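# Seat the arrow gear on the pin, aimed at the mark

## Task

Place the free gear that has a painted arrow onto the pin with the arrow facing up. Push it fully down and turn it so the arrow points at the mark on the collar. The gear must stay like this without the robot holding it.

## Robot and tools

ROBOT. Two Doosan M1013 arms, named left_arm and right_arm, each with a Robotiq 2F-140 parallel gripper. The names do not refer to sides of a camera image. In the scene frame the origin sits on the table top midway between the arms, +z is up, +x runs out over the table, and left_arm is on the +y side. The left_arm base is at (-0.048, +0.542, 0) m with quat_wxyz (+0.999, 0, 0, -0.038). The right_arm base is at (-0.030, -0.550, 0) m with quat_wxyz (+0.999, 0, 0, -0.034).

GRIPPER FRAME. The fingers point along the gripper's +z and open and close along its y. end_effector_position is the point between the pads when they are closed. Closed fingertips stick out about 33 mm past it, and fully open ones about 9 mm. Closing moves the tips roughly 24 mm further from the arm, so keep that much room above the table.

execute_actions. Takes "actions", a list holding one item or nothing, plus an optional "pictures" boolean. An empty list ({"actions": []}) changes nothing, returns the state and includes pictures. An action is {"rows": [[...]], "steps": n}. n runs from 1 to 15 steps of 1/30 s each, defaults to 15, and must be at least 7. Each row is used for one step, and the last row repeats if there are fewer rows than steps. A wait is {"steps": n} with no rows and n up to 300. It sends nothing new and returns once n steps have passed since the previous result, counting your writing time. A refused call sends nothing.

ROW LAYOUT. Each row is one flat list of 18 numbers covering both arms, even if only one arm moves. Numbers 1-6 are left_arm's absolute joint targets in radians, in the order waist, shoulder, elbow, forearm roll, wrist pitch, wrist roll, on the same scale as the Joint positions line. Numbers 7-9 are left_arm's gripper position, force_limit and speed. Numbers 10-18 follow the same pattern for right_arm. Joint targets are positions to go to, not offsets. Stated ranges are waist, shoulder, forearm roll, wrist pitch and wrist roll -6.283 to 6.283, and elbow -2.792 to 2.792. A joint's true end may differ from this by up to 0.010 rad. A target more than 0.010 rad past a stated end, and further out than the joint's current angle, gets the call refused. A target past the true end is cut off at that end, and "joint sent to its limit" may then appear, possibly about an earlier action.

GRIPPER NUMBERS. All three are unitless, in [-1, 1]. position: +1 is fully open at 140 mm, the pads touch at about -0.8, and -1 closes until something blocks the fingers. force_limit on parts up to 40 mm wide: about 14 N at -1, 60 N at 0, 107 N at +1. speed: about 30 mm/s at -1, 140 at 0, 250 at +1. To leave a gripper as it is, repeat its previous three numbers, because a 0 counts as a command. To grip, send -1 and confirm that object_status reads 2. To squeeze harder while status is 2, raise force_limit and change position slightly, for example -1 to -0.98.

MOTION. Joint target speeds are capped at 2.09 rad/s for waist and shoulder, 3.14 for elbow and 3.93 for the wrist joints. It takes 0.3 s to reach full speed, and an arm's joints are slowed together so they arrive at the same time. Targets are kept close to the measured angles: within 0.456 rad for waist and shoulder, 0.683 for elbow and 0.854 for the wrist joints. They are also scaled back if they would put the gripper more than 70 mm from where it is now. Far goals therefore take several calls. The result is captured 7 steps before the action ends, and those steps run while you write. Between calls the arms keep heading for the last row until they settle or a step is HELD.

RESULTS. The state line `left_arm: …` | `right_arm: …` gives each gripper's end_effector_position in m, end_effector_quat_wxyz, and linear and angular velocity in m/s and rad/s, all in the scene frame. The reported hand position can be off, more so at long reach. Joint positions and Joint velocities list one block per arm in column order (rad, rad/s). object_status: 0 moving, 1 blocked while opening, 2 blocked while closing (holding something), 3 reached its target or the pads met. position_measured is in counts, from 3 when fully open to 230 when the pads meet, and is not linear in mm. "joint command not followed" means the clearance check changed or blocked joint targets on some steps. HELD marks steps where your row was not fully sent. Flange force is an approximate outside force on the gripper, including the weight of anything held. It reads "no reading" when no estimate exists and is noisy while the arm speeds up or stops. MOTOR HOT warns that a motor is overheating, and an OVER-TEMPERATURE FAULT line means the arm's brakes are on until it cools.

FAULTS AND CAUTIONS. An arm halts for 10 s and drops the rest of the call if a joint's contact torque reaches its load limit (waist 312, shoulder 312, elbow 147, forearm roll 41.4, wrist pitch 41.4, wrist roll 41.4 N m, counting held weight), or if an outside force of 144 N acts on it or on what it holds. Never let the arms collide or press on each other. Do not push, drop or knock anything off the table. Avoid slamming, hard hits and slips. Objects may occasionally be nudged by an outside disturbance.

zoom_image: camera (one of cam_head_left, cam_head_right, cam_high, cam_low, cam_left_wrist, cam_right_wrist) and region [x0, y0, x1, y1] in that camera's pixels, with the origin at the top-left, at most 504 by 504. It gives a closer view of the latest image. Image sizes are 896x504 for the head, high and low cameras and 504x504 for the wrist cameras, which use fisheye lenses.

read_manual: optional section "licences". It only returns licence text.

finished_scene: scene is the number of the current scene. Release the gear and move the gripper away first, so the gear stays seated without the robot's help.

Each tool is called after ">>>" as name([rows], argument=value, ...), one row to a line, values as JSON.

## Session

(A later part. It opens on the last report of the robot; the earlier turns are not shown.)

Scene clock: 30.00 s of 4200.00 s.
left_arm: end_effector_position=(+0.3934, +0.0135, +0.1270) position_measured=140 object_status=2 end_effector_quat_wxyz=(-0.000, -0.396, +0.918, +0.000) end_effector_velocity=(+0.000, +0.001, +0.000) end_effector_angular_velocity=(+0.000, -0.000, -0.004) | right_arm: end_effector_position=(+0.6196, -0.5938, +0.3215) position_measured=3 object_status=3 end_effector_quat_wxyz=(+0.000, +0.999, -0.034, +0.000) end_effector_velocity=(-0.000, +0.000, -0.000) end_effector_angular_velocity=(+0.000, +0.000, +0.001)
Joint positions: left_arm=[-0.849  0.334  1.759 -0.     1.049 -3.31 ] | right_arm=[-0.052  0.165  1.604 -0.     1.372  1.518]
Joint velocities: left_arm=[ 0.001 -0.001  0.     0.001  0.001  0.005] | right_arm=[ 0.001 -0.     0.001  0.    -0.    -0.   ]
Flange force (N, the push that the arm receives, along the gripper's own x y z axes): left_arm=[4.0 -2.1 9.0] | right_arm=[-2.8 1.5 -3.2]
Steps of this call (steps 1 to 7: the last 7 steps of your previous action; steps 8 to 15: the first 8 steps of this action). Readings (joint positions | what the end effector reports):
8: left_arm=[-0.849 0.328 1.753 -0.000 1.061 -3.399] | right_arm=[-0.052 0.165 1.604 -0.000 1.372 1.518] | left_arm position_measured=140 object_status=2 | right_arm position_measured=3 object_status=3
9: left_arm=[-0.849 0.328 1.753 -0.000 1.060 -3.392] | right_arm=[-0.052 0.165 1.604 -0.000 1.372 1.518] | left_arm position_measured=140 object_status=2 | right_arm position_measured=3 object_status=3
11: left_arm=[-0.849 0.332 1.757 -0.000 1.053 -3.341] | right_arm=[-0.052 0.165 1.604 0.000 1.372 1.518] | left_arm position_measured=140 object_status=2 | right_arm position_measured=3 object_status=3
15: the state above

>>> execute_actions([
  {"rows":[[-0.8494,0.3495,1.7757,0,1.0164,-3.07,-0.98,-0.3,-0.6,-0.052,0.165,1.604,0,1.372,1.518,1,0,0]]},
])

>>> execute_actions([
  {"rows":[[-0.8494,0.3495,1.7757,0,1.0164,-3.07,0.05,-0.3,-0.6,-0.052,0.165,1.604,0,1.372,1.518,1,0,0]]},
])

>>> execute_actions([
  {"steps":15},
], pictures=true)

Scene clock: 30.63 s of 4200.00 s.
left_arm: end_effector_position=(+0.3934, +0.0135, +0.1092) position_measured=140 object_status=2 end_effector_quat_wxyz=(-0.000, -0.289, +0.957, +0.000) end_effector_velocity=(-0.000, +0.001, -0.042) end_effector_angular_velocity=(+0.000, -0.001, -0.525) | right_arm: end_effector_position=(+0.6196, -0.5938, +0.3215) position_measured=3 object_status=3 end_effector_quat_wxyz=(+0.000, +0.999, -0.034, +0.000) end_effector_velocity=(-0.001, +0.001, -0.000) end_effector_angular_velocity=(+0.001, +0.003, +0.001)
Joint positions: left_arm=[-0.849  0.349  1.775 -0.     1.018 -3.083] | right_arm=[-0.052  0.165  1.604  0.     1.372  1.518]
Joint velocities: left_arm=[-0.     0.035  0.037  0.001 -0.072  0.524] | right_arm=[ 0.001 -0.     0.     0.001  0.003  0.   ]
Flange force (N, the push that the arm receives, along the gripper's own x y z axes): left_arm=[13.3 7.5 -13.6] | right_arm=[-2.2 0.0 -1.5]
Steps of this call (steps 1 to 7: the last 7 steps of your previous action; steps 8 to 11: the robot went on to your last target; steps 12 to 19: the first 8 steps of this action). Readings (joint positions | what the end effector reports):
12: left_arm=[-0.849 0.334 1.759 -0.000 1.049 -3.310] | right_arm=[-0.052 0.165 1.604 -0.000 1.372 1.518] | left_arm position_measured=140 object_status=2 | right_arm position_measured=3 object_status=3
13: left_arm=[-0.849 0.334 1.759 -0.000 1.048 -3.303] | right_arm=[-0.052 0.165 1.604 -0.000 1.372 1.518] | left_arm position_measured=140 object_status=2 | right_arm position_measured=3 object_status=3
15: left_arm=[-0.849 0.338 1.763 -0.000 1.041 -3.247] | right_arm=[-0.052 0.165 1.604 -0.000 1.372 1.518] | left_arm position_measured=140 object_status=2 | right_arm position_measured=3 object_status=3
19: the state above

Scene clock: 31.13 s of 4200.00 s.
left_arm: end_effector_position=(+0.3934, +0.0135, +0.1081) position_measured=123 object_status=0 end_effector_quat_wxyz=(+0.000, -0.283, +0.959, -0.000) end_effector_velocity=(-0.000, +0.002, +0.001) end_effector_angular_velocity=(+0.003, -0.000, -0.000) | right_arm: end_effector_position=(+0.6196, -0.5938, +0.3215) position_measured=3 object_status=3 end_effector_quat_wxyz=(+0.000, +0.999, -0.034, +0.000) end_effector_velocity=(-0.001, -0.001, -0.001) end_effector_angular_velocity=(+0.000, +0.002, -0.002)
Joint positions: left_arm=[-0.849  0.35   1.776 -0.     1.016 -3.07 ] | right_arm=[-0.052  0.165  1.604 -0.     1.372  1.518]
Joint velocities: left_arm=[ 0.001 -0.002  0.001  0.002  0.003  0.   ] | right_arm=[-0.002  0.     0.002 -0.     0.    -0.   ]
Flange force (N, the push that the arm receives, along the gripper's own x y z axes): left_arm=[4.2 -2.3 2.4] | right_arm=[-1.6 1.4 -3.1]
Steps of this call (steps 1 to 7: the last 7 steps of your previous action; steps 8 to 15: the first 8 steps of this action). Readings (joint positions | what the end effector reports):
8: left_arm=[-0.849 0.349 1.776 -0.000 1.016 -3.070] | right_arm=[-0.052 0.165 1.604 -0.000 1.372 1.518] | left_arm position_measured=140 object_status=0 | right_arm position_measured=3 object_status=3
9: left_arm=[-0.849 0.350 1.776 -0.000 1.016 -3.070] | right_arm=[-0.052 0.165 1.604 -0.000 1.372 1.518] | left_arm position_measured=140 object_status=0 | right_arm position_measured=3 object_status=3
11: left_arm=[-0.849 0.350 1.776 -0.000 1.016 -3.070] | right_arm=[-0.052 0.165 1.604 -0.000 1.372 1.518] | left_arm position_measured=130 object_status=0 | right_arm position_measured=3 object_status=3
15: the state above

Scene clock: 31.63 s of 4200.00 s.
left_arm: end_effector_position=(+0.3934, +0.0136, +0.1082) position_measured=123 object_status=3 end_effector_quat_wxyz=(-0.000, -0.283, +0.959, +0.000) end_effector_velocity=(+0.001, +0.000, -0.001) end_effector_angular_velocity=(+0.000, -0.001, +0.001) | right_arm: end_effector_position=(+0.6196, -0.5938, +0.3215) position_measured=3 object_status=3 end_effector_quat_wxyz=(+0.000, +0.999, -0.034, +0.000) end_effector_velocity=(+0.001, +0.000, +0.001) end_effector_angular_velocity=(-0.000, -0.002, +0.000)
Joint positions: left_arm=[-0.849  0.35   1.776  0.     1.016 -3.07 ] | right_arm=[-0.052  0.165  1.604 -0.     1.372  1.518]
Joint velocities: left_arm=[ 0.     0.001  0.     0.001 -0.002 -0.001] | right_arm=[ 0.    -0.    -0.001  0.    -0.001 -0.   ]
Flange force (N, the push that the arm receives, along the gripper's own x y z axes): left_arm=[4.1 -1.8 2.8] | right_arm=[-1.1 0.5 -1.9]
Kept back: nothing.
Steps of this call (steps 1 to 7: the last 7 steps of your previous action; steps 8 to 15: the robot went on to your last target). Readings (joint positions | what the end effector reports):
1: left_arm=[-0.849 0.350 1.776 -0.000 1.016 -3.070] | right_arm=[-0.052 0.165 1.604 -0.000 1.372 1.518] | left_arm position_measured=123 object_status=0 | right_arm position_measured=3 object_status=3
2: left_arm=[-0.849 0.350 1.776 -0.000 1.016 -3.070] | right_arm=[-0.052 0.165 1.604 -0.000 1.372 1.518] | left_arm position_measured=123 object_status=0 | right_arm position_measured=3 object_status=3
4: left_arm=[-0.849 0.350 1.776 -0.000 1.016 -3.070] | right_arm=[-0.052 0.165 1.604 -0.000 1.372 1.518] | left_arm position_measured=123 object_status=0 | right_arm position_measured=3 object_status=3
8: left_arm=[-0.849 0.350 1.776 -0.000 1.016 -3.070] | right_arm=[-0.052 0.165 1.604 -0.000 1.372 1.518] | left_arm position_measured=123 object_status=3 | right_arm position_measured=3 object_status=3
15: the state above
All arms were judged still, so your last target was given up. Only a new action makes them travel on or press farther. Fingers that are still opening or closing keep moving.

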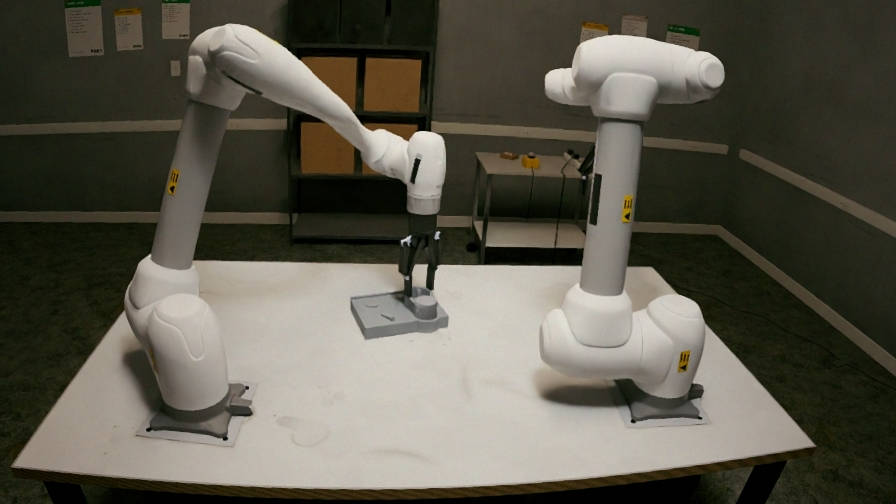

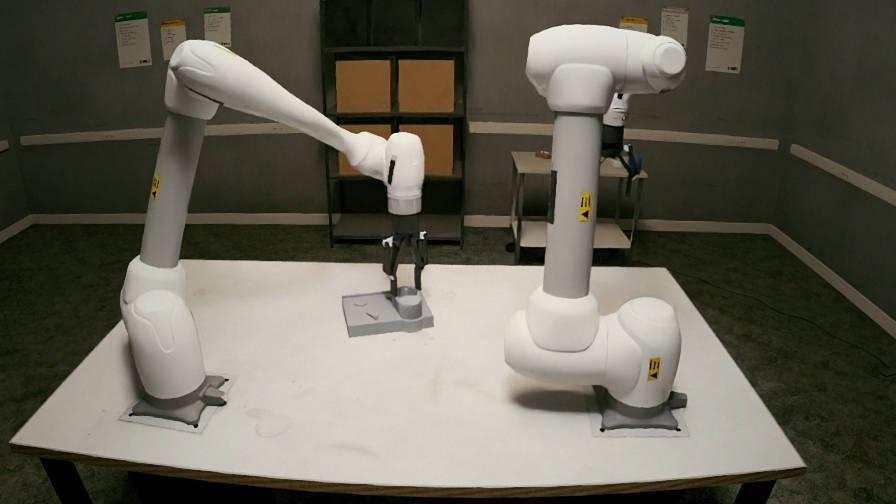

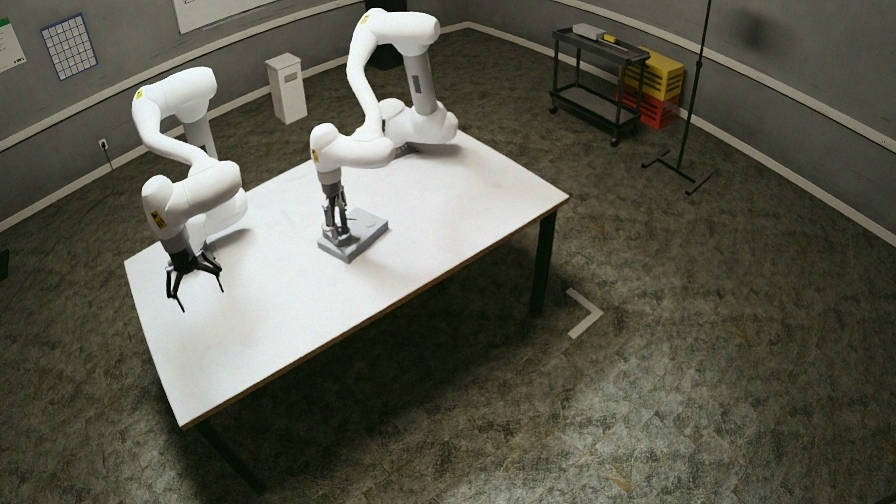

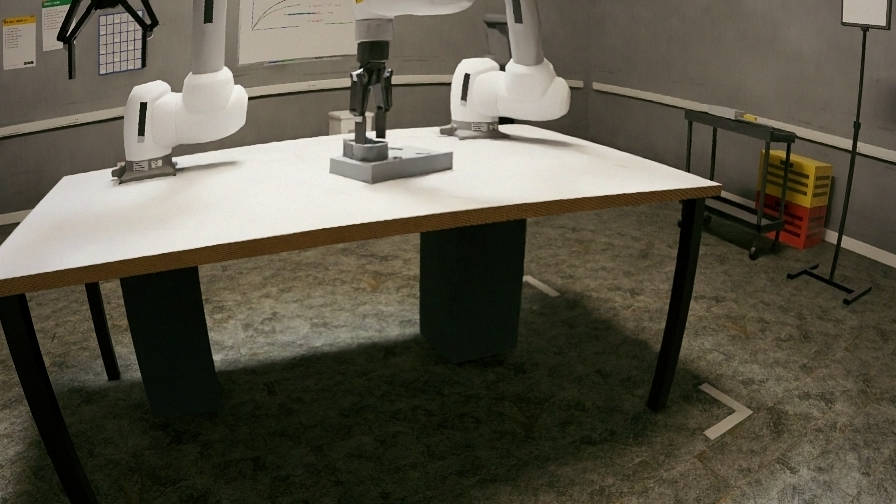

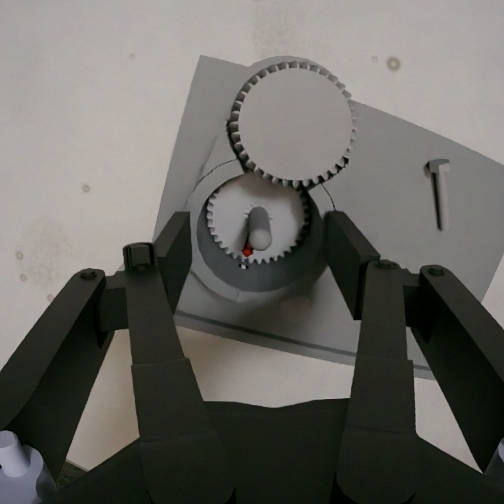

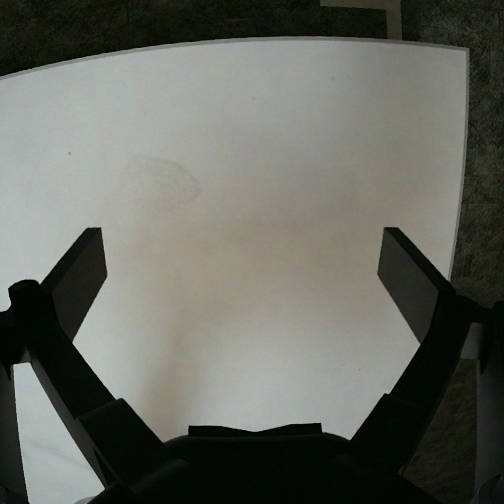

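Seated and aligned.

>>> execute_actions([
  {"rows":[[-0.8494,0.3156,1.7377,0,1.0883,-3.07,0.05,-0.3,-0.6,-0.052,0.165,1.604,0,1.372,1.518,1,0,0]]},
])

>>> finished_scene(scene=1)

Scene clock: 32.13 s of 4200.00 s.
left_arm: end_effector_position=(+0.3936, +0.0135, +0.1500) position_measured=123 object_status=3 end_effector_quat_wxyz=(+0.000, -0.283, +0.959, -0.000) end_effector_velocity=(+0.000, +0.000, -0.001) end_effector_angular_velocity=(+0.001, +0.001, +0.001) | right_arm: end_effector_position=(+0.6196, -0.5938, +0.3215) position_measured=3 object_status=3 end_effector_quat_wxyz=(+0.000, +0.999, -0.034, +0.000) end_effector_velocity=(+0.000, +0.001, -0.000) end_effector_angular_velocity=(+0.000, +0.000, +0.001)
Joint positions: left_arm=[-0.849  0.316  1.738  0.     1.088 -3.07 ] | right_arm=[-0.052  0.165  1.604 -0.     1.372  1.518]
Joint velocities: left_arm=[ 0.001  0.001 -0.    -0.     0.001  0.   ] | right_arm=[ 0.001  0.    -0.     0.    -0.     0.   ]
Flange force (N, the push that the arm receives, along the gripper's own x y z axes): left_arm=[8.2 -2.9 1.4] | right_arm=[-1.6 1.6 -1.6]
Steps of this call (steps 1 to 7: nothing new was sent; steps 8 to 15: the first 8 steps of this action). Readings (joint positions | what the end effector reports):
8: left_arm=[-0.849 0.349 1.776 0.000 1.017 -3.070] | right_arm=[-0.052 0.165 1.604 -0.000 1.372 1.518] | left_arm position_measured=123 object_status=3 | right_arm position_measured=3 object_status=3
9: left_arm=[-0.849 0.346 1.772 0.000 1.024 -3.070] | right_arm=[-0.052 0.165 1.604 -0.000 1.372 1.518] | left_arm position_measured=123 object_status=3 | right_arm position_measured=3 object_status=3
11: left_arm=[-0.849 0.324 1.747 0.000 1.069 -3.070] | right_arm=[-0.052 0.165 1.604 -0.000 1.372 1.518] | left_arm position_measured=123 object_status=3 | right_arm position_measured=3 object_status=3
15: the state above

The scene is finished: the task was done.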